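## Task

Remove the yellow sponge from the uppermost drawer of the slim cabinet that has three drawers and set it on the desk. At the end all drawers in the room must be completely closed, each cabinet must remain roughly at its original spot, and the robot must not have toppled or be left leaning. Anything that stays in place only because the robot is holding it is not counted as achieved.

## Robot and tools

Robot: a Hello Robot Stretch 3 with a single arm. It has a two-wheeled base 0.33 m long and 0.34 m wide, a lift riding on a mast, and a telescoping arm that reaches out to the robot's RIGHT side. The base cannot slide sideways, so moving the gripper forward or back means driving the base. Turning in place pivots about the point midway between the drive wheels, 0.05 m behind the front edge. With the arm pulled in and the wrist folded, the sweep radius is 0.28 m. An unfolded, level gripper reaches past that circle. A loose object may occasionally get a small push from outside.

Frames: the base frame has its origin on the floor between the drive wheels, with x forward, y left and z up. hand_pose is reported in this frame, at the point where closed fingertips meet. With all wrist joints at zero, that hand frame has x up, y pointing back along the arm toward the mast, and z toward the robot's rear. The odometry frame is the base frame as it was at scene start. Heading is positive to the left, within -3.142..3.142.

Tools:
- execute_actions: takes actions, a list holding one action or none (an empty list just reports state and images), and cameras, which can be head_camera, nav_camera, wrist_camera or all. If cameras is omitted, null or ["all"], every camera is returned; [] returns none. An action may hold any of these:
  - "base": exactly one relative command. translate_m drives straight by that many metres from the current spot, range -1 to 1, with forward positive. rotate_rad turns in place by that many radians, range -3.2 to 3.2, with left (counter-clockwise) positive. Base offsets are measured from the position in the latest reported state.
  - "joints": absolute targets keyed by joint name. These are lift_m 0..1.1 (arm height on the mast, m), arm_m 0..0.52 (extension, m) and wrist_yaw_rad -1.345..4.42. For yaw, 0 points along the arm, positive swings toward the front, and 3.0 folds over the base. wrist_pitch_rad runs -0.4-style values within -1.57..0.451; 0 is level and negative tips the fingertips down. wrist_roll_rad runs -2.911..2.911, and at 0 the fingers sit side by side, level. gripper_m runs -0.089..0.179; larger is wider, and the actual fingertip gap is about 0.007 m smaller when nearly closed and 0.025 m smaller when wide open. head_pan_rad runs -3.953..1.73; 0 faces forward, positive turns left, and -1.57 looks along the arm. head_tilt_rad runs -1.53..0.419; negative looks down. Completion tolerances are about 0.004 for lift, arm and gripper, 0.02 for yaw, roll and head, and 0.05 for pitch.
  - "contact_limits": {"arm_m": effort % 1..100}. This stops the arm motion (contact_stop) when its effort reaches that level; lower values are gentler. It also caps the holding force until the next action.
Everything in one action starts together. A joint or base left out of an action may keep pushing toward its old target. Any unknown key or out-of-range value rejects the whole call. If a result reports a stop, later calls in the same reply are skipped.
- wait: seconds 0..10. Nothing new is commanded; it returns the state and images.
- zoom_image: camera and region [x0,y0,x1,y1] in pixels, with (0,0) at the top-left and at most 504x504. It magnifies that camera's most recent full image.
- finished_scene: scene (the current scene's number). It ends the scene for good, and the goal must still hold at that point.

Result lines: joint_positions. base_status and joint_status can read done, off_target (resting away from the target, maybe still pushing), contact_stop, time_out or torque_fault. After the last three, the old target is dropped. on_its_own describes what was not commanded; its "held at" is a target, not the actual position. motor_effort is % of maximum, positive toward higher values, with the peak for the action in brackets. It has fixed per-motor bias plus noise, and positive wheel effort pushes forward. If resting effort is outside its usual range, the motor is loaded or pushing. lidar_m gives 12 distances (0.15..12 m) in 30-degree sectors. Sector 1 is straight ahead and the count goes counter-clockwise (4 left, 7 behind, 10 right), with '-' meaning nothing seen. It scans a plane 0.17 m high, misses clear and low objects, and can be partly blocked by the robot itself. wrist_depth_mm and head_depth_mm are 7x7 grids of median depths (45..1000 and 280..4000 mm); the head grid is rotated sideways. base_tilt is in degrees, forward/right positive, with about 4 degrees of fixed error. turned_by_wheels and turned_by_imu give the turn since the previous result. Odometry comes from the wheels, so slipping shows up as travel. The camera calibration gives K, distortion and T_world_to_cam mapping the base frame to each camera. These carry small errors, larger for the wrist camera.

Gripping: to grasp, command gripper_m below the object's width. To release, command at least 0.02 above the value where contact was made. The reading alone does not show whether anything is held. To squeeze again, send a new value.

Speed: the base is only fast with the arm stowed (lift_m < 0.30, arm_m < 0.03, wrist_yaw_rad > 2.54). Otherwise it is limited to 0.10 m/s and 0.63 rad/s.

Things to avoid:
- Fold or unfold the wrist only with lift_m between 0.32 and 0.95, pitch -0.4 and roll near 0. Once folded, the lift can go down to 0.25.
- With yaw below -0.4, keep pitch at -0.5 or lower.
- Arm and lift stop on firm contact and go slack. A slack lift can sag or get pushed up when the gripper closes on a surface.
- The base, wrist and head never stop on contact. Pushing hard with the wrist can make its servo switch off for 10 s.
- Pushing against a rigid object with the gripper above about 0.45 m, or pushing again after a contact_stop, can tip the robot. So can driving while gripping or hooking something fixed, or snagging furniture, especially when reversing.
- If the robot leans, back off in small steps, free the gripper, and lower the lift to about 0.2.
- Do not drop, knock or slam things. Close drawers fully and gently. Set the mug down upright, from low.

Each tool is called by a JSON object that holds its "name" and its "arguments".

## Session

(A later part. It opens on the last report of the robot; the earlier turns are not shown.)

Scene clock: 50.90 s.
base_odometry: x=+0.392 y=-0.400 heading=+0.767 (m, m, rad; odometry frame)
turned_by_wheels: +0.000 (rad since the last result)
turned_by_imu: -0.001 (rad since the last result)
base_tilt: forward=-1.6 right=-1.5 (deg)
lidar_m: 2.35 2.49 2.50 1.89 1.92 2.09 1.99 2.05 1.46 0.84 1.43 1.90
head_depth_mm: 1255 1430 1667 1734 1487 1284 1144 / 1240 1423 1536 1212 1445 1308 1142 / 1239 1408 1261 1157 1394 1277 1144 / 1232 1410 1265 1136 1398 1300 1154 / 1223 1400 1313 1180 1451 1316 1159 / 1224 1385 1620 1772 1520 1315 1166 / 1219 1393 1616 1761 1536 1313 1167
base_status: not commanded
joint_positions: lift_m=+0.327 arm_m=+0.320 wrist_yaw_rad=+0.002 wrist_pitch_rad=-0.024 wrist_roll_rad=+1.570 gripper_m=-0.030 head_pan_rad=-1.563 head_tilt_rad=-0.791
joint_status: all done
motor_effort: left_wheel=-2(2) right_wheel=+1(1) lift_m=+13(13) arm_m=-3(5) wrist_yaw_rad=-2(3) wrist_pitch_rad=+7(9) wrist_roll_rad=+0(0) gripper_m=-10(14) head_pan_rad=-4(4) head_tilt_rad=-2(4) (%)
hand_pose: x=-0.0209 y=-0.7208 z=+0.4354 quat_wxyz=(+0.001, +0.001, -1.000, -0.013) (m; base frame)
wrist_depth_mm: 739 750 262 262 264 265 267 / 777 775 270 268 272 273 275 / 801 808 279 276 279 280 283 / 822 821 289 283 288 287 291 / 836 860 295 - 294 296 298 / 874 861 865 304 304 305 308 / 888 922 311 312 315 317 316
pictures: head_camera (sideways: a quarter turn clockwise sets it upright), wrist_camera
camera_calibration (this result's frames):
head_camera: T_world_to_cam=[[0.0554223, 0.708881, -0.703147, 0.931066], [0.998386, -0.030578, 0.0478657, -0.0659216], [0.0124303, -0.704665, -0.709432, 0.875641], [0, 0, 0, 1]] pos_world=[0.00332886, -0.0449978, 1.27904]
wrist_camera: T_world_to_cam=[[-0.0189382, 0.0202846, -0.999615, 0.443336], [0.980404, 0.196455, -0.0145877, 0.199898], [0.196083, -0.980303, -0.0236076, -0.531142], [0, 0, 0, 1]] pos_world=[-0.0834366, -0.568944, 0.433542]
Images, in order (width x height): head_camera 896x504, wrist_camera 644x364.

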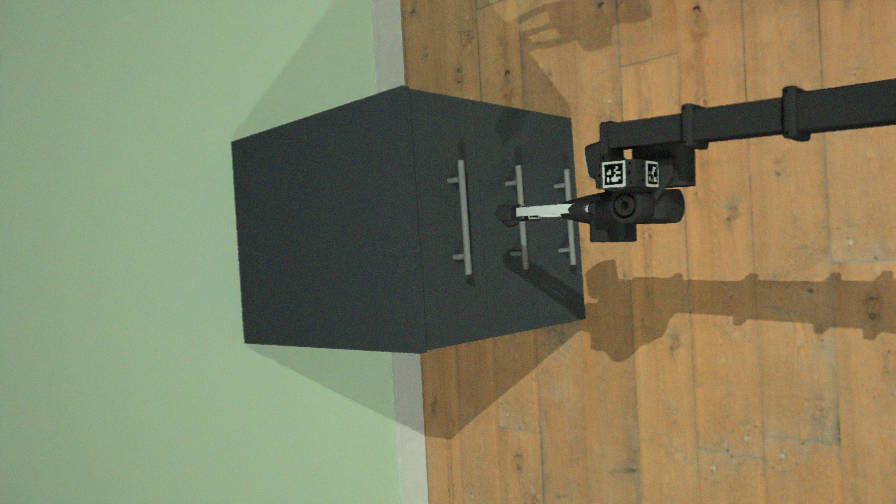

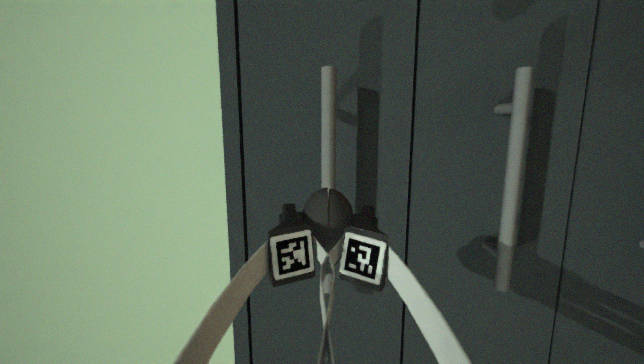

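{"name": "execute_actions", "arguments": {"actions": [{"joints": {"gripper_m": 0.06, "arm_m": 0.36}}], "cameras": []}}

{"name": "execute_actions", "arguments": {"actions": [{"joints": {"arm_m": 0.45}, "contact_limits": {"arm_m": 9}}], "cameras": ["head_camera", "wrist_camera"]}}

Scene clock: 53.87 s.
base_odometry: x=+0.392 y=-0.400 heading=+0.767 (m, m, rad; odometry frame)
turned_by_wheels: +0.000 (rad since the last result)
turned_by_imu: -0.001 (rad since the last result)
base_tilt: forward=-1.6 right=-1.7 (deg)
lidar_m: 2.35 2.50 2.49 1.89 1.91 2.09 1.99 2.05 1.46 0.84 1.43 1.89
head_depth_mm: 1249 1426 1668 1734 1482 1295 1146 / 1245 1412 1551 1213 1458 1291 1141 / 1243 1413 1269 1147 1360 1280 1158 / 1242 1407 1258 1144 1378 1304 1159 / 1229 1402 1307 1175 1442 1317 1161 / 1225 1392 1637 1778 1502 1319 1167 / 1219 1388 1599 1781 1511 1322 1171
base_status: not commanded
joint_positions: lift_m=+0.327 arm_m=+0.360 wrist_yaw_rad=+0.002 wrist_pitch_rad=-0.024 wrist_roll_rad=+1.570 gripper_m=+0.060 head_pan_rad=-1.563 head_tilt_rad=-0.791
joint_status: all done
motor_effort: left_wheel=-2(2) right_wheel=+1(1) lift_m=+13(13) arm_m=+3(5) wrist_yaw_rad=-2(3) wrist_pitch_rad=+7(7) wrist_roll_rad=+0(0) gripper_m=+0(81) head_pan_rad=-4(4) head_tilt_rad=-3(4) (%)
hand_pose: x=-0.0209 y=-0.7602 z=+0.4354 quat_wxyz=(+0.001, +0.001, -1.000, -0.013) (m; base frame)
wrist_depth_mm: 716 717 226 226 228 228 230 / 742 736 233 231 233 235 235 / 758 765 240 238 241 241 244 / 774 777 246 245 247 249 250 / 794 804 807 253 254 254 257 / 839 827 262 260 264 262 266 / 869 869 270 269 270 273 273
pictures: none
No camera images: the call's "cameras" was empty. Leave "cameras" out to get every camera's image.

Scene clock: 55.60 s.
base_odometry: x=+0.392 y=-0.400 heading=+0.767 (m, m, rad; odometry frame)
turned_by_wheels: +0.000 (rad since the last result)
turned_by_imu: -0.001 (rad since the last result)
base_tilt: forward=-1.6 right=-1.4 (deg)
lidar_m: 2.35 2.49 2.50 1.89 1.92 2.09 1.99 2.05 1.46 0.84 1.43 1.90
head_depth_mm: 1253 1426 1651 1716 1477 1288 1149 / 1254 1421 1552 1208 1453 1304 1146 / 1239 1423 1258 1154 1401 1302 1162 / 1229 1404 1261 1141 1410 1311 1159 / 1231 1403 1309 1173 1431 1314 1171 / 1224 1387 1628 1787 1514 1316 1172 / 1223 1385 1603 1764 1527 1316 1162
base_status: not commanded
joint_positions: lift_m=+0.327 arm_m=+0.426 wrist_yaw_rad=+0.001 wrist_pitch_rad=-0.020 wrist_roll_rad=+1.571 gripper_m=+0.060 head_pan_rad=-1.563 head_tilt_rad=-0.791
joint_status: arm_m contact_stop (moved +0.067 of +0.090)
on_its_own: arm_m is slack since a contact_stop, until your next command for it (your +0.450 is given up)
motor_effort: left_wheel=-3(3) right_wheel=+3(4) lift_m=+13(13) arm_m=+0(8) wrist_yaw_rad=+0(3) wrist_pitch_rad=+6(7) wrist_roll_rad=-1(1) gripper_m=+1(1) head_pan_rad=-3(3) head_tilt_rad=-3(3) (%)
contact_limits: arm_m 9 (drawing in: default 23, maximum 38; extending or still: default 32, maximum 52)
hand_pose: x=-0.0212 y=-0.8271 z=+0.4365 quat_wxyz=(+0.001, +0.000, -1.000, -0.010) (m; base frame)
wrist_depth_mm: 664 652 165 165 166 166 167 / 680 674 169 169 170 171 171 / 692 700 173 173 175 176 176 / 719 726 179 178 179 182 181 / 737 751 184 183 184 187 186 / 761 767 190 189 192 191 191 / 789 787 195 194 197 198 196
pictures: head_camera (sideways: a quarter turn clockwise sets it upright), wrist_camera
camera_calibration (this result's frames):
head_camera: T_world_to_cam=[[0.0554238, 0.708882, -0.703147, 0.931065], [0.998386, -0.0305801, 0.0478657, -0.0659215], [0.0124288, -0.704664, -0.709432, 0.875641], [0, 0, 0, 1]] pos_world=[0.00332876, -0.0449978, 1.27904]
wrist_camera: T_world_to_cam=[[-0.0185216, 0.0158132, -0.999703, 0.442983], [0.980596, 0.195457, -0.0150759, 0.220413], [0.195161, -0.980585, -0.0191266, -0.637425], [0, 0, 0, 1]] pos_world=[-0.0835317, -0.675135, 0.433983]
Images, in order (width x height): head_camera 896x504, wrist_camera 644x364.

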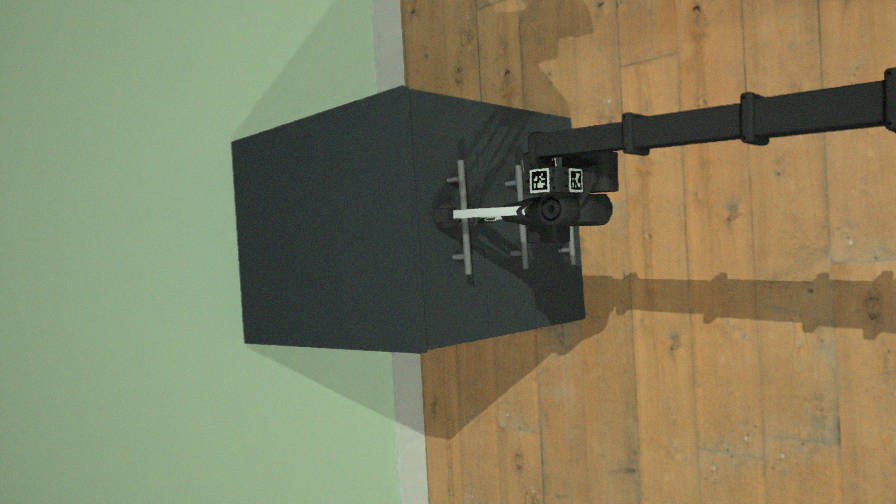

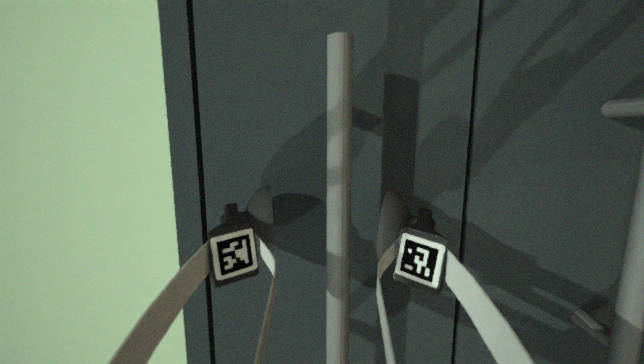

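{"name": "execute_actions", "arguments": {"actions": [{"joints": {"gripper_m": -0.07, "lift_m": 0.324}}], "cameras": ["wrist_camera"]}}

{"name": "execute_actions", "arguments": {"actions": [{"joints": {"arm_m": 0.37}}], "cameras": ["head_camera", "wrist_camera"]}}

Scene clock: 58.37 s.
base_odometry: x=+0.392 y=-0.400 heading=+0.767 (m, m, rad; odometry frame)
turned_by_wheels: +0.000 (rad since the last result)
turned_by_imu: -0.001 (rad since the last result)
base_tilt: forward=-1.6 right=-1.7 (deg)
lidar_m: 2.35 2.49 2.50 1.89 1.92 2.09 1.99 2.05 1.47 0.84 1.43 1.89
head_depth_mm: 1259 1432 1649 1718 1480 1296 1146 / 1237 1417 1539 1202 1456 1313 1152 / 1242 1419 1256 1152 1401 1300 1157 / 1231 1405 1261 1140 1408 1310 1155 / 1230 1405 1306 1174 1436 1311 1156 / 1230 1404 1627 1778 1510 1311 1168 / 1215 1379 1605 1772 1515 1317 1170
base_status: not commanded
joint_positions: lift_m=+0.324 arm_m=+0.424 wrist_yaw_rad=+0.000 wrist_pitch_rad=-0.024 wrist_roll_rad=+1.571 gripper_m=-0.069 head_pan_rad=-1.563 head_tilt_rad=-0.791
joint_status: all done
on_its_own: arm_m is slack since a contact_stop, until your next command for it (your +0.450 is given up)
motor_effort: left_wheel=+0(2) right_wheel=+0(3) lift_m=+14(15) arm_m=+0(2) wrist_yaw_rad=-1(1) wrist_pitch_rad=+7(10) wrist_roll_rad=-1(1) gripper_m=-27(99) head_pan_rad=-4(4) head_tilt_rad=-3(3) (%)
hand_pose: x=-0.0213 y=-0.8247 z=+0.4324 quat_wxyz=(+0.000, +0.000, -1.000, -0.013) (m; base frame)
wrist_depth_mm: 652 656 166 166 167 169 170 / 667 678 170 169 172 174 175 / 693 699 175 175 177 179 179 / 711 706 180 179 182 183 183 / 732 747 184 151 187 189 188 / 762 762 190 192 193 194 194 / 785 786 196 196 199 200 199
pictures: wrist_camera
camera_calibration (this result's frames):
wrist_camera: T_world_to_cam=[[-0.0182953, 0.0201202, -0.99963, 0.442311], [0.980743, 0.194798, -0.0140288, 0.219081], [0.194444, -0.980637, -0.0232967, -0.633414], [0, 0, 0, 1]] pos_world=[-0.0836062, -0.672725, 0.430464]
Images, in order (width x height): wrist_camera 644x364.

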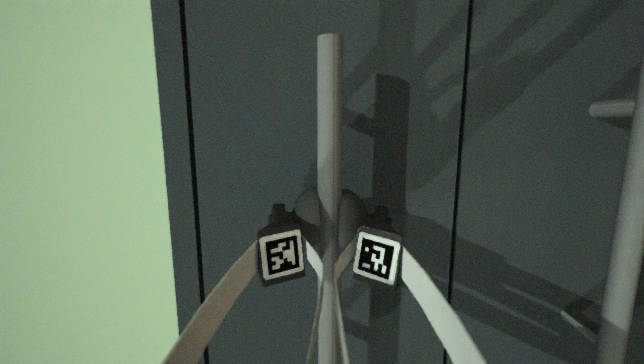

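Scene clock: 59.90 s.
base_odometry: x=+0.392 y=-0.400 heading=+0.767 (m, m, rad; odometry frame)
turned_by_wheels: +0.000 (rad since the last result)
turned_by_imu: -0.001 (rad since the last result)
base_tilt: forward=-1.6 right=-1.4 (deg)
lidar_m: 2.34 2.49 2.50 1.89 1.91 2.09 1.99 2.04 1.46 0.84 1.43 1.89
head_depth_mm: 1251 1427 1673 1725 1486 1291 1145 / 1244 1423 1547 1161 1456 1302 1141 / 1239 1425 1257 1125 1353 1286 1153 / 1239 1411 1261 1126 1412 1311 1152 / 1231 1402 1312 1136 1440 1316 1166 / 1225 1392 1620 1768 1511 1321 1164 / 1227 1395 1610 1760 1519 1313 1172
base_status: not commanded
joint_positions: lift_m=+0.324 arm_m=+0.370 wrist_yaw_rad=-0.009 wrist_pitch_rad=-0.026 wrist_roll_rad=+1.571 gripper_m=-0.063 head_pan_rad=-1.563 head_tilt_rad=-0.791
joint_status: all done
on_its_own: gripper_m is held at -0.064, not at your -0.070, by its stall guard, which is still easing
motor_effort: left_wheel=-4(4) right_wheel=+7(7) lift_m=+15(14) arm_m=-4(5) wrist_yaw_rad=+11(11) wrist_pitch_rad=+8(8) wrist_roll_rad=-1(1) gripper_m=-24(26) head_pan_rad=-4(4) head_tilt_rad=-4(3) (%)
hand_pose: x=-0.0236 y=-0.7708 z=+0.4320 quat_wxyz=(+0.000, -0.004, -1.000, -0.013) (m; base frame)
wrist_depth_mm: 710 708 166 167 168 221 222 / 731 729 170 170 172 227 227 / 749 740 175 174 177 233 234 / 762 778 179 179 181 237 241 / 801 801 184 150 186 244 246 / 816 823 191 191 193 250 254 / 846 834 195 194 197 259 260
pictures: head_camera (sideways: a quarter turn clockwise sets it upright), wrist_camera
camera_calibration (this result's frames):
head_camera: T_world_to_cam=[[0.0555179, 0.709271, -0.702747, 0.930543], [0.998382, -0.0307439, 0.0478441, -0.0658933], [0.0123293, -0.704265, -0.70983, 0.876159], [0, 0, 0, 1]] pos_world=[0.0033225, -0.0449845, 1.27901]
wrist_camera: T_world_to_cam=[[-0.0181048, 0.0217289, -0.9996, 0.442046], [0.982434, 0.186103, -0.0137484, 0.204017], [0.18573, -0.98229, -0.0247165, -0.580989], [0, 0, 0, 1]] pos_world=[-0.0845231, -0.618273, 0.430314]
Images, in order (width x height): head_camera 896x504, wrist_camera 644x364.

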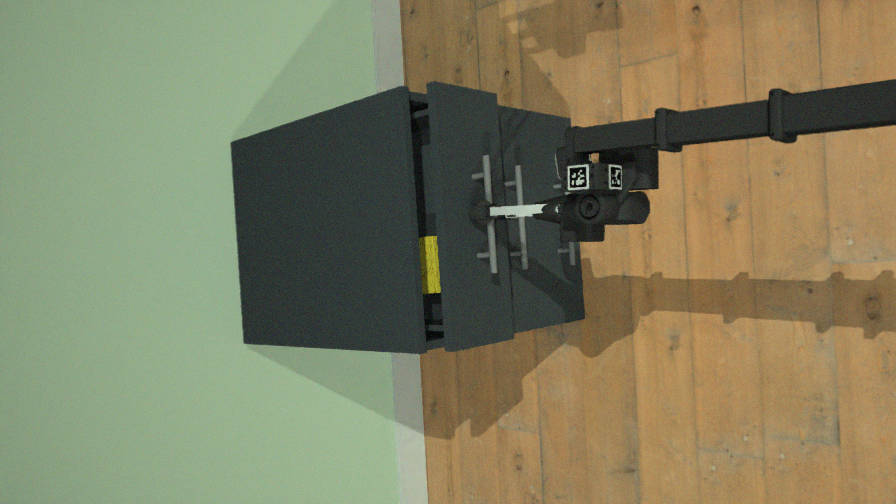

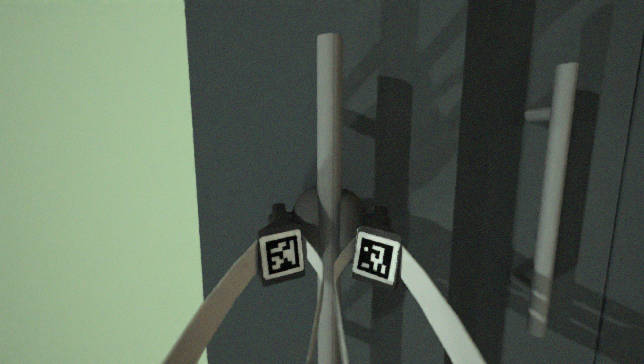

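{"name": "execute_actions", "arguments": {"actions": [{"base": {"translate_m": -0.008}, "joints": {"arm_m": 0.25, "gripper_m": -0.06}}], "cameras": []}}

{"name": "execute_actions", "arguments": {"actions": [{"base": {"translate_m": -0.007}, "joints": {"arm_m": 0.13}}], "cameras": ["head_camera", "wrist_camera"]}}

Scene clock: 63.17 s.
base_odometry: x=+0.386 y=-0.405 heading=+0.767 (m, m, rad; odometry frame)
turned_by_wheels: +0.000 (rad since the last result)
turned_by_imu: -0.001 (rad since the last result)
base_tilt: forward=-1.7 right=-1.6 (deg)
lidar_m: 2.36 2.49 2.50 1.89 1.91 2.09 1.99 2.04 1.46 0.84 1.43 1.89
head_depth_mm: 1250 1429 1679 1737 1478 1289 1145 / 1242 1413 1575 1175 1423 1320 1159 / 1241 1414 1256 1178 1402 1230 1148 / 1228 1403 1269 1131 1414 1293 1165 / 1228 1403 1276 1195 1416 1304 1168 / 1233 1404 1627 1776 1508 1313 1161 / 1218 1399 1624 1787 1516 1321 1172
base_status: done
joint_positions: lift_m=+0.324 arm_m=+0.250 wrist_yaw_rad=-0.007 wrist_pitch_rad=-0.027 wrist_roll_rad=+1.571 gripper_m=-0.053 head_pan_rad=-1.563 head_tilt_rad=-0.791
joint_status: gripper_m off_target (ended at -0.053, target -0.060); the others done
on_its_own: gripper_m is held at -0.051, not at your -0.060, by its stall guard, which is still easing
motor_effort: left_wheel=-2(7) right_wheel=+5(8) lift_m=+14(15) arm_m=-4(5) wrist_yaw_rad=+9(14) wrist_pitch_rad=+8(8) wrist_roll_rad=-1(1) gripper_m=-3(42) head_pan_rad=-4(4) head_tilt_rad=-3(4) (%)
hand_pose: x=-0.0231 y=-0.6508 z=+0.4317 quat_wxyz=(+0.000, -0.003, -1.000, -0.014) (m; base frame)
wrist_depth_mm: 801 818 166 167 167 335 334 / 843 832 170 170 172 342 342 / 853 850 175 175 177 350 351 / 877 875 179 179 181 359 362 / 900 914 184 151 186 370 372 / 947 946 190 191 193 379 385 / 976 976 195 195 197 389 415
pictures: none
No camera images: the call's "cameras" was empty. Leave "cameras" out to get every camera's image.

Scene clock: 65.30 s.
base_odometry: x=+0.381 y=-0.410 heading=+0.767 (m, m, rad; odometry frame)
turned_by_wheels: +0.000 (rad since the last result)
turned_by_imu: -0.001 (rad since the last result)
base_tilt: forward=-1.7 right=-1.7 (deg)
lidar_m: 2.36 2.50 2.50 1.89 1.92 2.08 1.98 2.03 1.46 0.84 1.43 1.89
head_depth_mm: 1251 1432 1662 1731 1473 1286 1146 / 1246 1424 1588 1186 997 1293 1165 / 1243 1420 1257 1174 1081 1325 1116 / 1236 1408 1261 1170 971 1308 1151 / 1230 1406 1278 1164 994 1318 1160 / 1223 1394 1618 1776 1513 1316 1165 / 1217 1400 1605 1780 1520 1316 1169
base_status: done
joint_positions: lift_m=+0.324 arm_m=+0.130 wrist_yaw_rad=-0.008 wrist_pitch_rad=-0.028 wrist_roll_rad=+1.571 gripper_m=-0.050 head_pan_rad=-1.563 head_tilt_rad=-0.791
joint_status: all done
on_its_own: gripper_m is held at -0.051, not at your -0.060, by its stall guard, which is not easing now
motor_effort: left_wheel=-2(6) right_wheel=+4(7) lift_m=+14(14) arm_m=-3(5) wrist_yaw_rad=+11(15) wrist_pitch_rad=+8(8) wrist_roll_rad=-1(1) gripper_m=-20(21) head_pan_rad=-4(4) head_tilt_rad=-3(3) (%)
hand_pose: x=-0.0234 y=-0.5307 z=+0.4313 quat_wxyz=(+0.000, -0.004, -1.000, -0.015) (m; base frame)
wrist_depth_mm: 933 922 166 167 168 454 453 / 944 944 170 170 172 456 459 / 973 992 175 174 177 468 468 / - - 179 179 182 479 466 / - - 183 150 186 500 473 / - - 190 191 193 506 473 / - - 195 195 198 690 472
pictures: head_camera (sideways: a quarter turn clockwise sets it upright), wrist_camera
camera_calibration (this result's frames):
head_camera: T_world_to_cam=[[0.055518, 0.709271, -0.702747, 0.930544], [0.998382, -0.030744, 0.0478441, -0.0658933], [0.0123292, -0.704266, -0.70983, 0.876159], [0, 0, 0, 1]] pos_world=[0.00332249, -0.0449845, 1.27901]
wrist_camera: T_world_to_cam=[[-0.0181032, 0.0242238, -0.999543, 0.437491], [0.98228, 0.186952, -0.0132598, 0.159356], [0.186545, -0.98207, -0.027179, -0.344018], [0, 0, 0, 1]] pos_world=[-0.084437, -0.378239, 0.430054]
Images, in order (width x height): head_camera 896x504, wrist_camera 644x364.

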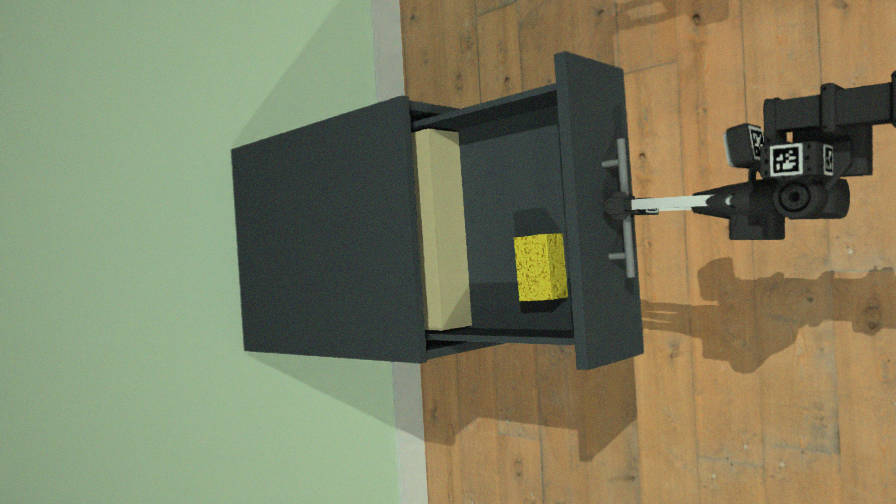

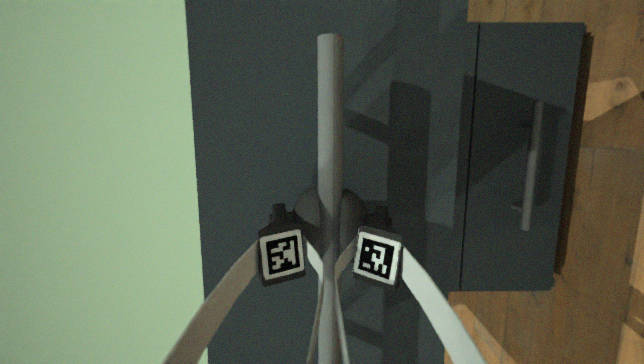

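{"name": "zoom_image", "arguments": {"camera": "head_camera", "region": [400, 100, 680, 380]}}

{"name": "execute_actions", "arguments": {"actions": [{"joints": {"gripper_m": 0.06}}], "cameras": []}}

{"name": "execute_actions", "arguments": {"actions": [{"joints": {"arm_m": 0.07}}], "cameras": ["head_camera"]}}

Region (400, 100, 680, 380) of head_camera's 896x504 image, scaled by 1.800, with more detail than that image has.

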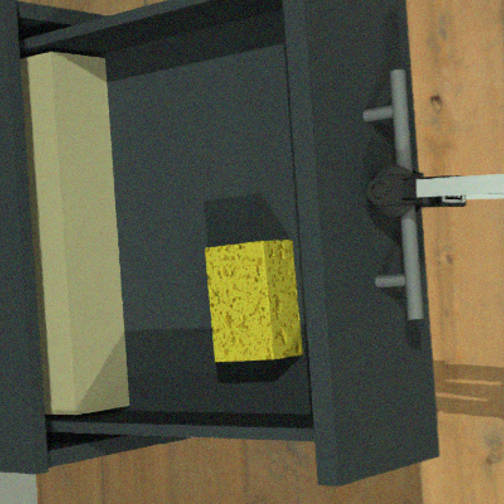

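Scene clock: 67.80 s.
base_odometry: x=+0.381 y=-0.410 heading=+0.767 (m, m, rad; odometry frame)
turned_by_wheels: +0.000 (rad since the last result)
turned_by_imu: -0.001 (rad since the last result)
base_tilt: forward=-1.6 right=-1.5 (deg)
lidar_m: 2.36 2.50 2.49 1.89 1.91 2.08 1.97 2.03 1.47 0.84 1.44 1.91
head_depth_mm: 1248 1429 1672 1730 1479 1291 1144 / 1242 1431 1580 1183 997 1301 1166 / 1239 1422 1260 1168 1084 1332 1119 / 1228 1419 1258 1179 977 1304 1154 / 1229 1413 1275 1166 993 1317 1162 / 1226 1401 1625 1771 1517 1323 1158 / 1222 1384 1620 1778 1525 1314 1171
base_status: not commanded
joint_positions: lift_m=+0.324 arm_m=+0.130 wrist_yaw_rad=-0.003 wrist_pitch_rad=-0.025 wrist_roll_rad=+1.571 gripper_m=+0.060 head_pan_rad=-1.563 head_tilt_rad=-0.791
joint_status: all done
motor_effort: left_wheel=-3(3) right_wheel=+3(5) lift_m=+15(14) arm_m=-3(4) wrist_yaw_rad=+3(10) wrist_pitch_rad=+7(8) wrist_roll_rad=-1(1) gripper_m=+1(80) head_pan_rad=-4(4) head_tilt_rad=-3(3) (%)
hand_pose: x=-0.0221 y=-0.5308 z=+0.4322 quat_wxyz=(+0.000, -0.002, -1.000, -0.013) (m; base frame)
wrist_depth_mm: 914 923 166 167 169 447 449 / 936 948 172 171 173 458 459 / 972 971 176 176 177 468 468 / - - 180 181 182 484 471 / - - 186 185 187 496 473 / - - 193 191 195 510 475 / - - 198 196 199 650 477
pictures: none
No camera images: the call's "cameras" was empty. Leave "cameras" out to get every camera's image.

Scene clock: 69.40 s.
base_odometry: x=+0.381 y=-0.410 heading=+0.767 (m, m, rad; odometry frame)
turned_by_wheels: +0.000 (rad since the last result)
turned_by_imu: +0.000 (rad since the last result)
base_tilt: forward=-1.6 right=-1.6 (deg)
lidar_m: 2.36 2.50 2.50 1.89 1.91 2.08 1.98 2.03 1.47 0.84 1.43 1.89
head_depth_mm: 1256 1429 1671 1730 1477 1287 1143 / 1242 1421 1579 1180 997 1291 1178 / 1248 1410 1257 1164 1083 1296 - / 1242 1413 1270 1175 975 1306 1147 / 1232 1397 1278 1169 992 1308 1164 / 1226 1392 1631 1765 1521 1317 1161 / 1222 1388 1604 1779 1522 1319 1174
base_status: not commanded
joint_positions: lift_m=+0.324 arm_m=+0.070 wrist_yaw_rad=-0.002 wrist_pitch_rad=-0.024 wrist_roll_rad=+1.571 gripper_m=+0.060 head_pan_rad=-1.563 head_tilt_rad=-0.791
joint_status: all done
motor_effort: left_wheel=-2(1) right_wheel=+3(3) lift_m=+14(14) arm_m=-4(4) wrist_yaw_rad=+4(4) wrist_pitch_rad=+7(7) wrist_roll_rad=-1(1) gripper_m=+0(0) head_pan_rad=-4(3) head_tilt_rad=-3(3) (%)
hand_pose: x=-0.0220 y=-0.4708 z=+0.4323 quat_wxyz=(+0.000, -0.001, -1.000, -0.013) (m; base frame)
wrist_depth_mm: 968 977 225 224 225 614 467 / - - 230 227 231 509 472 / - - 237 234 239 527 471 / - - - 240 244 534 471 / - - - 248 543 557 475 / - - - 253 259 619 475 / - - - 263 959 664 476
pictures: head_camera (sideways: a quarter turn clockwise sets it upright)
camera_calibration (this result's frames):
head_camera: T_world_to_cam=[[0.0555178, 0.709271, -0.702747, 0.930543], [0.998382, -0.0307438, 0.0478441, -0.0658933], [0.0123293, -0.704265, -0.70983, 0.876159], [0, 0, 0, 1]] pos_world=[0.00332251, -0.0449845, 1.27901]
Images, in order (width x height): head_camera 896x504.

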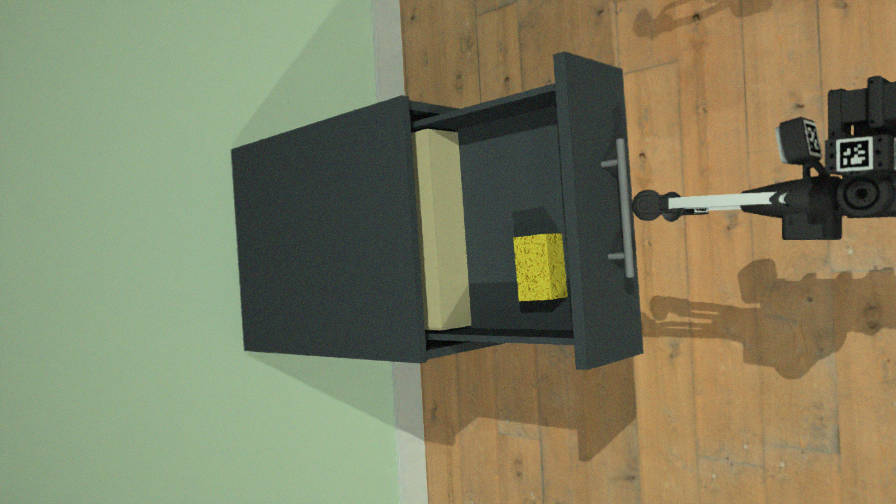

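{"name": "execute_actions", "arguments": {"actions": [{"base": {"translate_m": 0.084}, "joints": {"lift_m": 0.70, "wrist_pitch_rad": -1.25, "gripper_m": 0.12}}], "cameras": []}}

{"name": "execute_actions", "arguments": {"actions": [{"joints": {"arm_m": 0.50}}], "cameras": ["head_camera", "wrist_camera"]}}

Scene clock: 82.47 s.
base_odometry: x=+0.442 y=-0.352 heading=+0.766 (m, m, rad; odometry frame)
turned_by_wheels: +0.000 (rad since the last result)
turned_by_imu: -0.002 (rad since the last result)
base_tilt: forward=-1.5 right=-1.7 (deg)
lidar_m: 2.28 2.44 2.50 1.90 1.91 2.17 2.06 2.06 0.89 0.84 1.43 1.89
head_depth_mm: 1252 1428 1650 1690 998 - - / 1243 1411 1251 1163 1079 - 1112 / 1238 1419 1256 1165 1016 - 1114 / 1227 1405 1264 1175 994 1313 1135 / 1230 1393 1556 1730 1499 1313 1161 / 1228 1393 1611 1767 1518 1315 1164 / 1218 1394 1618 1765 1521 1329 1168
base_status: done
joint_positions: lift_m=+0.700 arm_m=+0.070 wrist_yaw_rad=-0.002 wrist_pitch_rad=-1.248 wrist_roll_rad=+1.571 gripper_m=+0.120 head_pan_rad=-1.563 head_tilt_rad=-0.791
joint_status: all done
motor_effort: left_wheel=-1(3) right_wheel=+1(5) lift_m=+22(24) arm_m=-3(4) wrist_yaw_rad=+3(3) wrist_pitch_rad=+0(7) wrist_roll_rad=-1(1) gripper_m=+2(81) head_pan_rad=-4(4) head_tilt_rad=-3(3) (%)
hand_pose: x=-0.0217 y=-0.2735 z=+0.5877 quat_wxyz=(+0.000, -0.001, -0.811, -0.584) (m; base frame)
wrist_depth_mm: 478 359 766 691 639 606 - / 506 361 806 719 661 - - / 516 366 824 743 687 - - / 535 362 847 775 710 656 609 / 527 368 890 814 747 656 613 / - - 964 858 765 693 636 / 960 - - 865 794 718 649
pictures: none
No camera images: the call's "cameras" was empty. Leave "cameras" out to get every camera's image.

Scene clock: 86.83 s.
base_odometry: x=+0.442 y=-0.352 heading=+0.766 (m, m, rad; odometry frame)
turned_by_wheels: +0.000 (rad since the last result)
turned_by_imu: -0.001 (rad since the last result)
base_tilt: forward=-1.6 right=-1.7 (deg)
lidar_m: 2.28 2.43 2.50 1.90 1.91 2.16 2.07 2.06 0.88 0.84 1.43 1.89
head_depth_mm: 1253 1431 1662 1701 1418 - 1130 / 1245 1417 - 1162 1076 1292 1146 / 1233 1408 - 1174 1008 1292 1152 / 1232 1401 1269 1175 997 1316 1155 / 1228 1401 1555 1724 1498 1311 1162 / 1221 1391 1618 1781 1515 1320 1160 / 1221 1392 1608 1769 1516 1327 1168
base_status: not commanded
joint_positions: lift_m=+0.700 arm_m=+0.500 wrist_yaw_rad=-0.002 wrist_pitch_rad=-1.248 wrist_roll_rad=+1.571 gripper_m=+0.120 head_pan_rad=-1.563 head_tilt_rad=-0.791
joint_status: all done
motor_effort: left_wheel=-2(1) right_wheel=+0(1) lift_m=+23(22) arm_m=+3(4) wrist_yaw_rad=+4(3) wrist_pitch_rad=+0(0) wrist_roll_rad=-1(1) gripper_m=+0(1) head_pan_rad=-4(4) head_tilt_rad=-3(3) (%)
hand_pose: x=-0.0217 y=-0.7028 z=+0.5877 quat_wxyz=(+0.000, -0.001, -0.811, -0.585) (m; base frame)
wrist_depth_mm: 282 253 342 346 320 294 178 / 296 262 343 359 329 304 193 / 312 276 344 371 330 311 192 / 326 289 351 385 321 321 209 / 348 310 369 390 362 282 210 / 369 320 348 822 324 263 616 / 619 846 985 870 790 717 644
pictures: head_camera (sideways: a quarter turn clockwise sets it upright), wrist_camera
camera_calibration (this result's frames):
head_camera: T_world_to_cam=[[0.0555193, 0.709271, -0.702747, 0.930543], [0.998382, -0.0307459, 0.0478441, -0.0658933], [0.0123278, -0.704265, -0.70983, 0.876159], [0, 0, 0, 1]] pos_world=[0.00332241, -0.0449845, 1.27901]
wrist_camera: T_world_to_cam=[[-0.0155148, 0.946979, -0.320922, 0.847677], [0.98109, 0.0763473, 0.177856, 0.00182693], [0.192927, -0.312094, -0.930256, 0.492637], [0, 0, 0, 1]] pos_world=[-0.0836838, -0.649123, 0.729992]
Images, in order (width x height): head_camera 896x504, wrist_camera 644x364.

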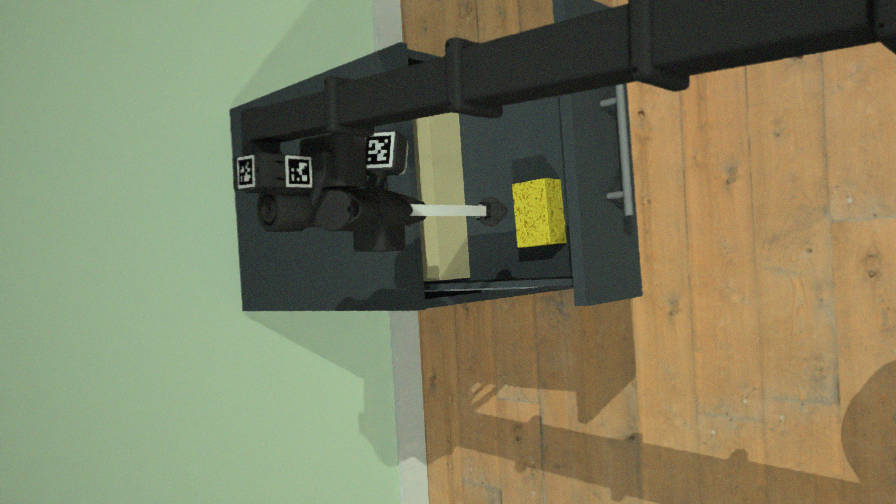

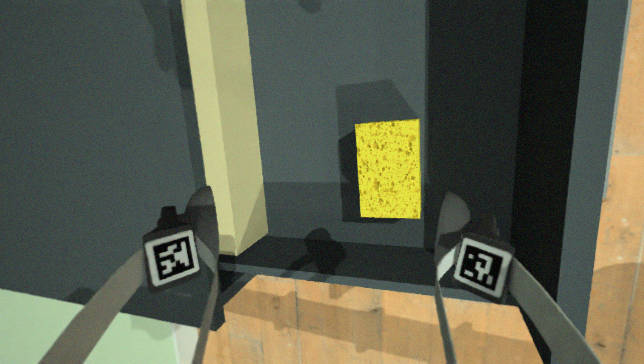

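{"name": "execute_actions", "arguments": {"actions": [{"joints": {"arm_m": 0.51, "wrist_pitch_rad": -1.33, "lift_m": 0.57}}], "cameras": ["head_camera", "wrist_camera"]}}

Scene clock: 91.00 s.
base_odometry: x=+0.442 y=-0.352 heading=+0.766 (m, m, rad; odometry frame)
turned_by_wheels: +0.000 (rad since the last result)
turned_by_imu: -0.001 (rad since the last result)
base_tilt: forward=-1.6 right=-1.7 (deg)
lidar_m: 2.28 2.44 2.50 1.91 1.92 2.16 2.06 2.07 0.88 0.84 1.42 1.89
head_depth_mm: 1243 1424 1665 1691 997 1312 - / 1239 1406 1256 1175 1095 1290 1147 / 1240 1407 1297 1182 976 1312 1152 / 1233 1408 1272 1172 995 1309 1153 / 1227 1395 1557 1717 1500 1299 1160 / 1224 1390 1617 1767 1516 1321 1162 / 1219 1395 1589 1771 1531 1329 1167
base_status: not commanded
joint_positions: lift_m=+0.570 arm_m=+0.510 wrist_yaw_rad=-0.002 wrist_pitch_rad=-1.326 wrist_roll_rad=+1.571 gripper_m=+0.120 head_pan_rad=-1.563 head_tilt_rad=-0.791
joint_status: all done
motor_effort: left_wheel=-1(2) right_wheel=+0(1) lift_m=+13(20) arm_m=+3(4) wrist_yaw_rad=+3(2) wrist_pitch_rad=-1(2) wrist_roll_rad=-1(1) gripper_m=+1(1) head_pan_rad=-4(4) head_tilt_rad=-3(3) (%)
hand_pose: x=-0.0216 y=-0.6932 z=+0.4545 quat_wxyz=(+0.000, -0.001, -0.788, -0.616) (m; base frame)
wrist_depth_mm: 195 245 235 219 205 192 139 / 198 252 245 226 212 198 140 / 204 251 254 224 216 204 140 / 211 252 262 197 221 211 140 / 222 240 270 204 230 212 140 / 235 258 281 261 242 227 141 / 243 234 230 225 220 212 132
pictures: head_camera (sideways: a quarter turn clockwise sets it upright), wrist_camera
camera_calibration (this result's frames):
head_camera: T_world_to_cam=[[0.0555194, 0.709271, -0.702747, 0.930543], [0.998382, -0.030746, 0.0478441, -0.0658933], [0.0123277, -0.704265, -0.70983, 0.876159], [0, 0, 0, 1]] pos_world=[0.0033224, -0.0449845, 1.27901]
wrist_camera: T_world_to_cam=[[-0.0154031, 0.968997, -0.246592, 0.777344], [0.981062, 0.06227, 0.183412, 0.0124457], [0.193081, -0.239097, -0.951605, 0.432085], [0, 0, 0, 1]] pos_world=[-0.083664, -0.650708, 0.600578]
Images, in order (width x height): head_camera 896x504, wrist_camera 644x364.

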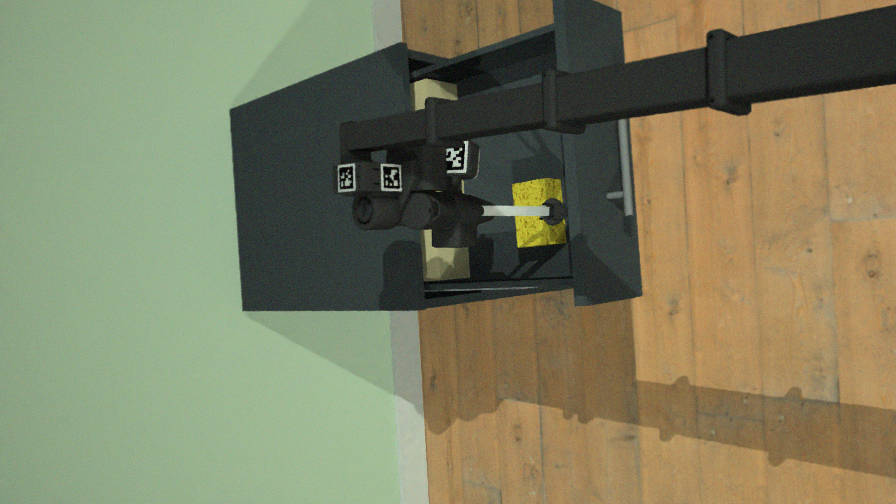

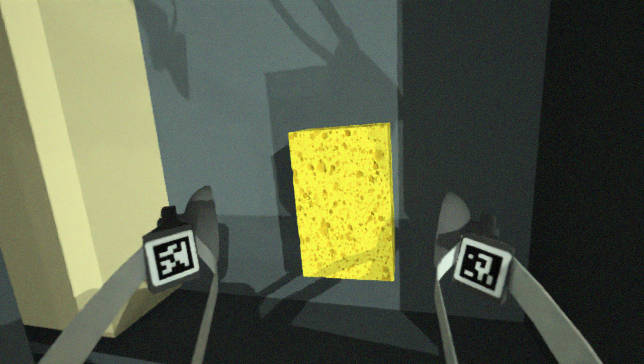

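{"name": "execute_actions", "arguments": {"actions": [{"joints": {"lift_m": 0.515}}], "cameras": ["wrist_camera"]}}

Scene clock: 93.80 s.
base_odometry: x=+0.442 y=-0.352 heading=+0.766 (m, m, rad; odometry frame)
turned_by_wheels: +0.000 (rad since the last result)
turned_by_imu: -0.001 (rad since the last result)
base_tilt: forward=-1.5 right=-1.8 (deg)
lidar_m: 2.28 2.43 2.49 1.91 1.91 2.16 2.06 2.07 0.88 0.83 1.43 1.89
head_depth_mm: 1248 1419 1658 1680 997 1310 1155 / 1248 1409 1246 1171 1075 1278 1155 / 1235 1412 1258 - 981 1299 1147 / 1231 1405 1260 1179 996 1305 1159 / 1232 1400 1559 1725 1497 1323 1155 / 1224 1390 1622 1763 1518 1304 1168 / 1225 1385 1624 1773 1502 1321 1168
base_status: not commanded
joint_positions: lift_m=+0.516 arm_m=+0.510 wrist_yaw_rad=-0.002 wrist_pitch_rad=-1.339 wrist_roll_rad=+1.571 gripper_m=+0.120 head_pan_rad=-1.563 head_tilt_rad=-0.791
joint_status: lift_m contact_stop (moved -0.054 of -0.055)
on_its_own: lift_m is slack since a contact_stop, until your next command for it
motor_effort: left_wheel=-1(2) right_wheel=+2(2) lift_m=+17(17) arm_m=+3(3) wrist_yaw_rad=+3(3) wrist_pitch_rad=+3(4) wrist_roll_rad=-1(1) gripper_m=+0(0) head_pan_rad=-4(3) head_tilt_rad=-3(3) (%)
hand_pose: x=-0.0216 y=-0.6897 z=+0.3998 quat_wxyz=(+0.000, -0.001, -0.784, -0.621) (m; base frame)
wrist_depth_mm: 199 194 180 168 157 149 134 / 199 202 187 174 163 153 134 / 198 209 194 173 167 157 134 / 198 220 201 140 173 163 135 / 197 228 208 146 179 166 135 / 197 236 219 151 187 176 136 / 189 233 222 204 195 181 127
pictures: wrist_camera
camera_calibration (this result's frames):
wrist_camera: T_world_to_cam=[[-0.015396, 0.972278, -0.23332, 0.757428], [0.981056, 0.0597564, 0.184278, 0.0201813], [0.193111, -0.226062, -0.954779, 0.391085], [0, 0, 0, 1]] pos_world=[-0.0836606, -0.649228, 0.546404]
Images, in order (width x height): wrist_camera 644x364.

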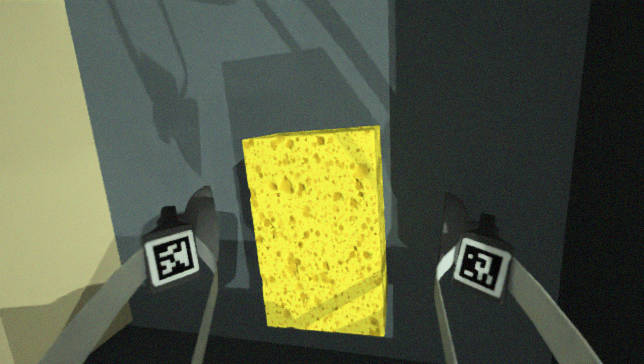

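{"name": "execute_actions", "arguments": {"actions": [{"joints": {"gripper_m": 0.02, "lift_m": 0.519}}], "cameras": ["wrist_camera"]}}

Scene clock: 96.53 s.
base_odometry: x=+0.442 y=-0.352 heading=+0.766 (m, m, rad; odometry frame)
turned_by_wheels: +0.000 (rad since the last result)
turned_by_imu: -0.001 (rad since the last result)
base_tilt: forward=-1.6 right=-1.6 (deg)
lidar_m: 2.28 2.44 2.50 1.90 1.91 2.16 2.06 2.07 0.88 0.84 1.43 1.89
head_depth_mm: 1250 1424 1666 1679 1016 1308 1154 / 1248 1419 1249 1176 961 1277 1146 / 1235 1419 1248 - 1017 1300 1153 / 1229 1403 1273 1170 1011 1309 1154 / 1227 1405 1563 1730 1510 1307 1161 / 1218 1396 1609 1781 1513 1318 1166 / 1212 1391 1608 1773 1523 1322 1168
base_status: not commanded
joint_positions: lift_m=+0.519 arm_m=+0.510 wrist_yaw_rad=-0.002 wrist_pitch_rad=-1.333 wrist_roll_rad=+1.571 gripper_m=+0.021 head_pan_rad=-1.563 head_tilt_rad=-0.791
joint_status: all done
motor_effort: left_wheel=-1(1) right_wheel=+1(2) lift_m=+21(21) arm_m=+3(3) wrist_yaw_rad=+2(3) wrist_pitch_rad=+1(8) wrist_roll_rad=-1(1) gripper_m=-15(88) head_pan_rad=-4(4) head_tilt_rad=-3(3) (%)
hand_pose: x=-0.0216 y=-0.6912 z=+0.4027 quat_wxyz=(+0.000, -0.001, -0.786, -0.619) (m; base frame)
wrist_depth_mm: 204 196 182 169 159 150 121 / 206 204 188 176 164 154 121 / 206 212 196 177 169 159 121 / 205 222 204 140 172 164 122 / 206 232 215 146 140 170 122 / 205 242 222 153 188 174 122 / 204 230 225 203 195 185 123
pictures: wrist_camera
camera_calibration (this result's frames):
wrist_camera: T_world_to_cam=[[-0.0153926, 0.970887, -0.239042, 0.760925], [0.981059, 0.0608342, 0.18391, 0.0206294], [0.193097, -0.231683, -0.953434, 0.38911], [0, 0, 0, 1]] pos_world=[-0.083662, -0.649877, 0.549089]
Images, in order (width x height): wrist_camera 644x364.

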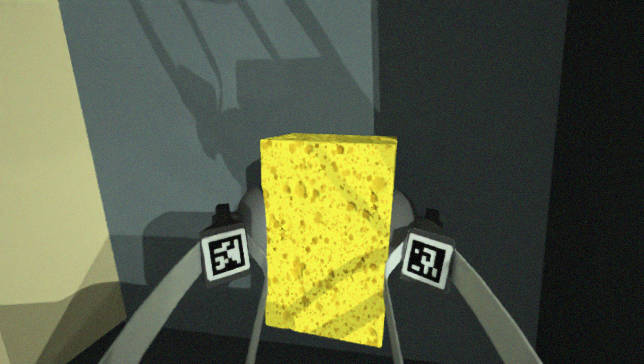

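{"name": "execute_actions", "arguments": {"actions": [{"joints": {"lift_m": 0.70}}], "cameras": ["wrist_camera"]}}

{"name": "execute_actions", "arguments": {"actions": [{"base": {"translate_m": 0.085}, "joints": {"arm_m": 0.10}}], "cameras": ["head_camera", "wrist_camera"]}}

Scene clock: 102.70 s.
base_odometry: x=+0.442 y=-0.352 heading=+0.766 (m, m, rad; odometry frame)
turned_by_wheels: +0.000 (rad since the last result)
turned_by_imu: -0.001 (rad since the last result)
base_tilt: forward=-1.5 right=-1.5 (deg)
lidar_m: 2.28 2.43 2.51 1.91 1.91 2.16 2.06 2.06 0.88 0.84 1.42 1.90
head_depth_mm: 1243 1423 1672 1694 - - 1128 / 1250 1416 1324 1182 966 1292 1154 / 1239 1398 - 1153 1088 1299 1149 / 1226 1416 1267 1132 1006 1309 1157 / 1224 1396 1548 1723 1511 1317 1167 / 1221 1406 1601 1769 1516 1318 1154 / 1214 1380 1613 1773 1523 1325 1167
base_status: not commanded
joint_positions: lift_m=+0.700 arm_m=+0.510 wrist_yaw_rad=-0.002 wrist_pitch_rad=-1.333 wrist_roll_rad=+1.571 gripper_m=+0.021 head_pan_rad=-1.563 head_tilt_rad=-0.791
joint_status: all done
motor_effort: left_wheel=-1(1) right_wheel=+2(2) lift_m=+22(24) arm_m=+3(3) wrist_yaw_rad=+4(4) wrist_pitch_rad=+1(1) wrist_roll_rad=-1(1) gripper_m=-15(14) head_pan_rad=-4(4) head_tilt_rad=-3(3) (%)
hand_pose: x=-0.0216 y=-0.6914 z=+0.5836 quat_wxyz=(+0.000, -0.001, -0.786, -0.619) (m; base frame)
wrist_depth_mm: 248 241 356 342 317 225 565 / 259 247 368 351 327 225 580 / 273 258 379 353 338 227 605 / 287 266 379 140 343 227 619 / 301 275 343 146 140 262 640 / 317 292 622 152 752 230 666 / 660 781 935 822 793 738 684
pictures: wrist_camera
camera_calibration (this result's frames):
wrist_camera: T_world_to_cam=[[-0.0153934, 0.970756, -0.239574, 0.804529], [0.981059, 0.0609356, 0.183875, -0.0125449], [0.193096, -0.232206, -0.953307, 0.56114], [0, 0, 0, 1]] pos_world=[-0.0836622, -0.649937, 0.729989]
Images, in order (width x height): wrist_camera 644x364.

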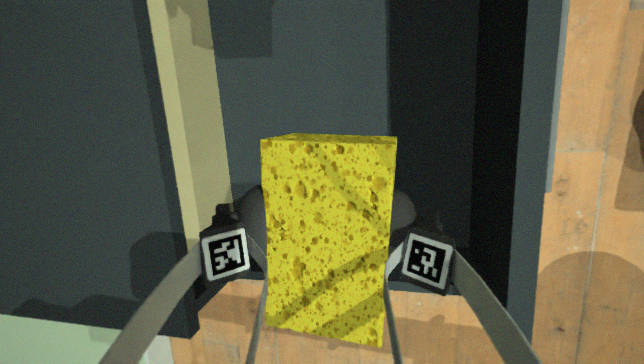

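Scene clock: 106.90 s.
base_odometry: x=+0.503 y=-0.293 heading=+0.766 (m, m, rad; odometry frame)
turned_by_wheels: +0.000 (rad since the last result)
turned_by_imu: -0.001 (rad since the last result)
base_tilt: forward=-1.7 right=-1.6 (deg)
lidar_m: 2.20 2.36 2.50 2.15 1.93 2.25 2.15 2.06 0.88 0.83 1.42 1.88
head_depth_mm: 1246 1416 1279 1167 1014 - - / 1240 1415 1248 1175 1087 - 1141 / 1224 1403 1259 1168 1085 - 1112 / 1231 1400 1340 1215 1440 1334 1127 / 1226 1394 1615 1782 1513 1311 1166 / 1223 1382 1598 1758 1511 1313 1160 / 1210 1390 1604 1756 1514 1316 1167
base_status: done
joint_positions: lift_m=+0.700 arm_m=+0.100 wrist_yaw_rad=-0.001 wrist_pitch_rad=-1.332 wrist_roll_rad=+1.571 gripper_m=+0.021 head_pan_rad=-1.563 head_tilt_rad=-0.791
joint_status: all done
motor_effort: left_wheel=-1(3) right_wheel=+0(7) lift_m=+23(22) arm_m=-3(3) wrist_yaw_rad=+1(4) wrist_pitch_rad=+1(1) wrist_roll_rad=-1(1) gripper_m=-14(14) head_pan_rad=-4(4) head_tilt_rad=-3(3) (%)
hand_pose: x=-0.0216 y=-0.2821 z=+0.5837 quat_wxyz=(+0.000, -0.001, -0.786, -0.618) (m; base frame)
wrist_depth_mm: 293 358 722 688 643 - - / 307 358 768 706 664 - - / 388 374 790 713 683 - - / 441 372 826 140 699 675 628 / - 932 871 146 140 674 641 / - - 894 152 749 705 661 / - - 950 833 796 758 688
pictures: head_camera (sideways: a quarter turn clockwise sets it upright), wrist_camera
camera_calibration (this result's frames):
head_camera: T_world_to_cam=[[0.0555206, 0.709271, -0.702747, 0.930543], [0.998381, -0.0307477, 0.0478441, -0.0658933], [0.0123266, -0.704265, -0.70983, 0.876159], [0, 0, 0, 1]] pos_world=[0.00332233, -0.0449845, 1.27901]
wrist_camera: T_world_to_cam=[[-0.0165497, 0.970537, -0.240383, 0.407681], [0.980986, 0.0622571, 0.183822, -0.0371264], [0.193372, -0.232771, -0.953113, 0.655915], [0, 0, 0, 1]] pos_world=[-0.0836679, -0.24068, 0.729986]
Images, in order (width x height): head_camera 896x504, wrist_camera 644x364.

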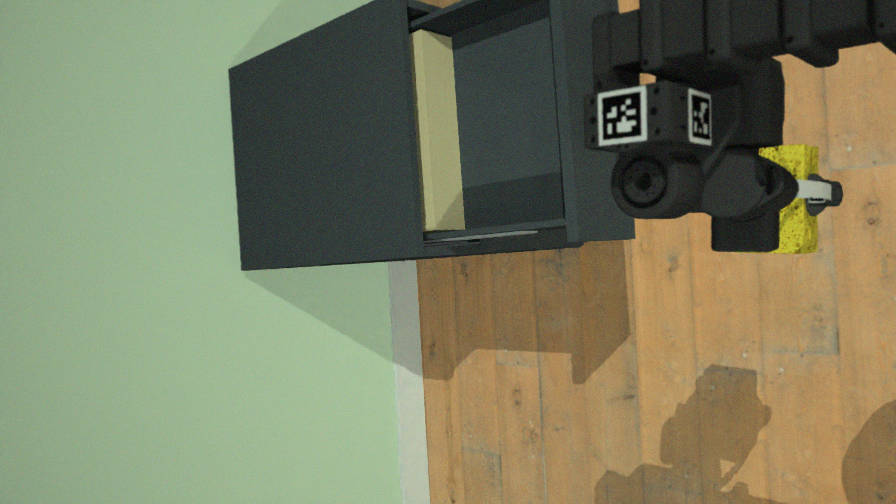

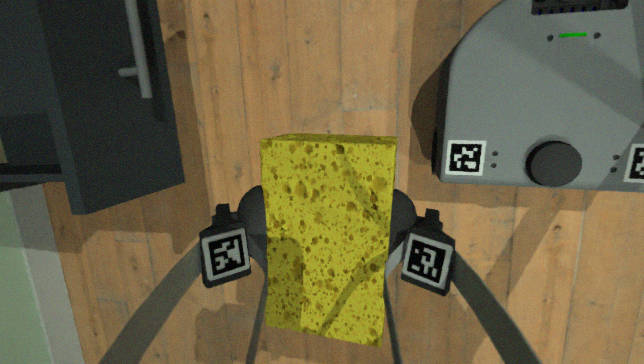

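{"name": "execute_actions", "arguments": {"actions": [{"joints": {"lift_m": 0.50, "wrist_pitch_rad": -0.8, "arm_m": 0.17}}], "cameras": ["head_camera", "wrist_camera"]}}

Scene clock: 111.20 s.
base_odometry: x=+0.503 y=-0.293 heading=+0.766 (m, m, rad; odometry frame)
turned_by_wheels: +0.000 (rad since the last result)
turned_by_imu: -0.001 (rad since the last result)
base_tilt: forward=-1.6 right=-1.5 (deg)
lidar_m: 2.19 2.36 2.51 2.15 1.93 2.26 2.14 2.06 0.88 0.83 1.43 1.88
head_depth_mm: 1242 1426 1271 1164 972 1293 1144 / 1243 1423 1253 1177 992 - 1145 / 1240 1408 1254 1167 1082 - 1159 / 1234 1413 1348 1214 1437 1284 1156 / 1219 1392 1611 1760 1508 1325 1157 / 1223 1391 1624 1786 1520 1318 1154 / 1215 1382 1601 1780 1521 1316 1167
base_status: not commanded
joint_positions: lift_m=+0.500 arm_m=+0.170 wrist_yaw_rad=-0.001 wrist_pitch_rad=-0.814 wrist_roll_rad=+1.571 gripper_m=+0.021 head_pan_rad=-1.563 head_tilt_rad=-0.791
joint_status: all done
motor_effort: left_wheel=-1(1) right_wheel=+1(1) lift_m=+13(20) arm_m=+3(3) wrist_yaw_rad=+2(1) wrist_pitch_rad=+4(4) wrist_roll_rad=-1(1) gripper_m=-14(14) head_pan_rad=-4(4) head_tilt_rad=-3(3) (%)
hand_pose: x=-0.0217 y=-0.4728 z=+0.4360 quat_wxyz=(+0.000, -0.001, -0.918, -0.396) (m; base frame)
wrist_depth_mm: 456 163 186 615 548 452 385 / 465 169 196 629 566 463 395 / 514 173 203 245 564 478 398 / 535 179 201 140 552 485 413 / 775 187 192 146 139 499 423 / 783 873 - 152 603 495 428 / 796 - - 755 631 544 434
pictures: head_camera (sideways: a quarter turn clockwise sets it upright), wrist_camera
camera_calibration (this result's frames):
head_camera: T_world_to_cam=[[0.0555205, 0.709271, -0.702746, 0.930543], [0.998381, -0.0307476, 0.0478441, -0.0658933], [0.0123266, -0.704265, -0.70983, 0.876159], [0, 0, 0, 1]] pos_world=[0.00332233, -0.0449845, 1.27901]
wrist_camera: T_world_to_cam=[[-0.0171981, 0.724229, -0.689345, 0.63651], [0.981037, 0.145344, 0.128223, 0.0655203], [0.193055, -0.674068, -0.712995, 0.157416], [0, 0, 0, 1]] pos_world=[-0.083721, -0.364393, 0.54261]
Images, in order (width x height): head_camera 896x504, wrist_camera 644x364.

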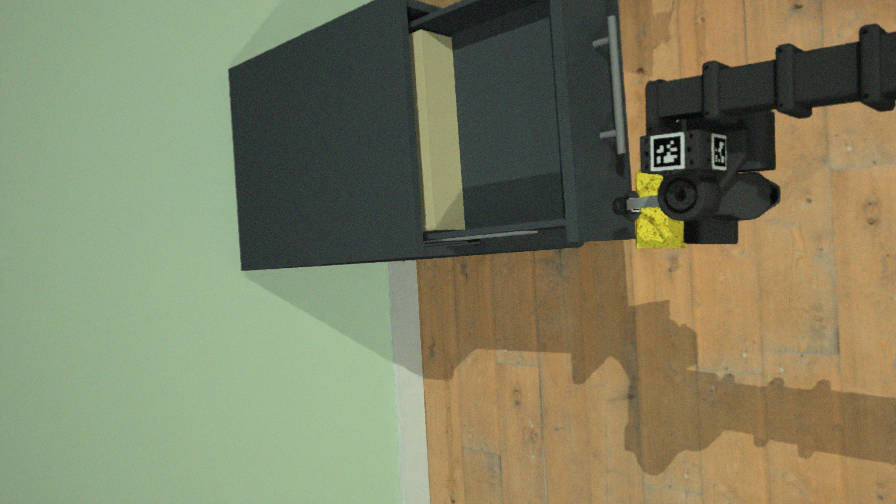

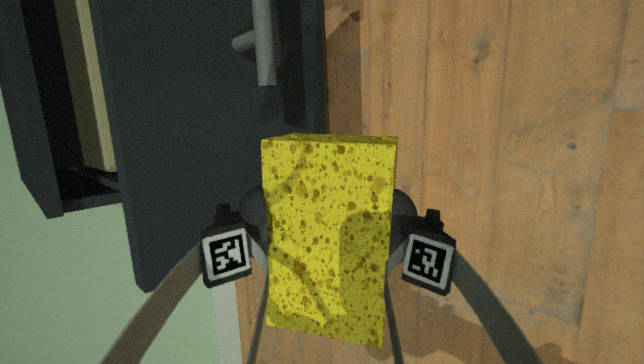

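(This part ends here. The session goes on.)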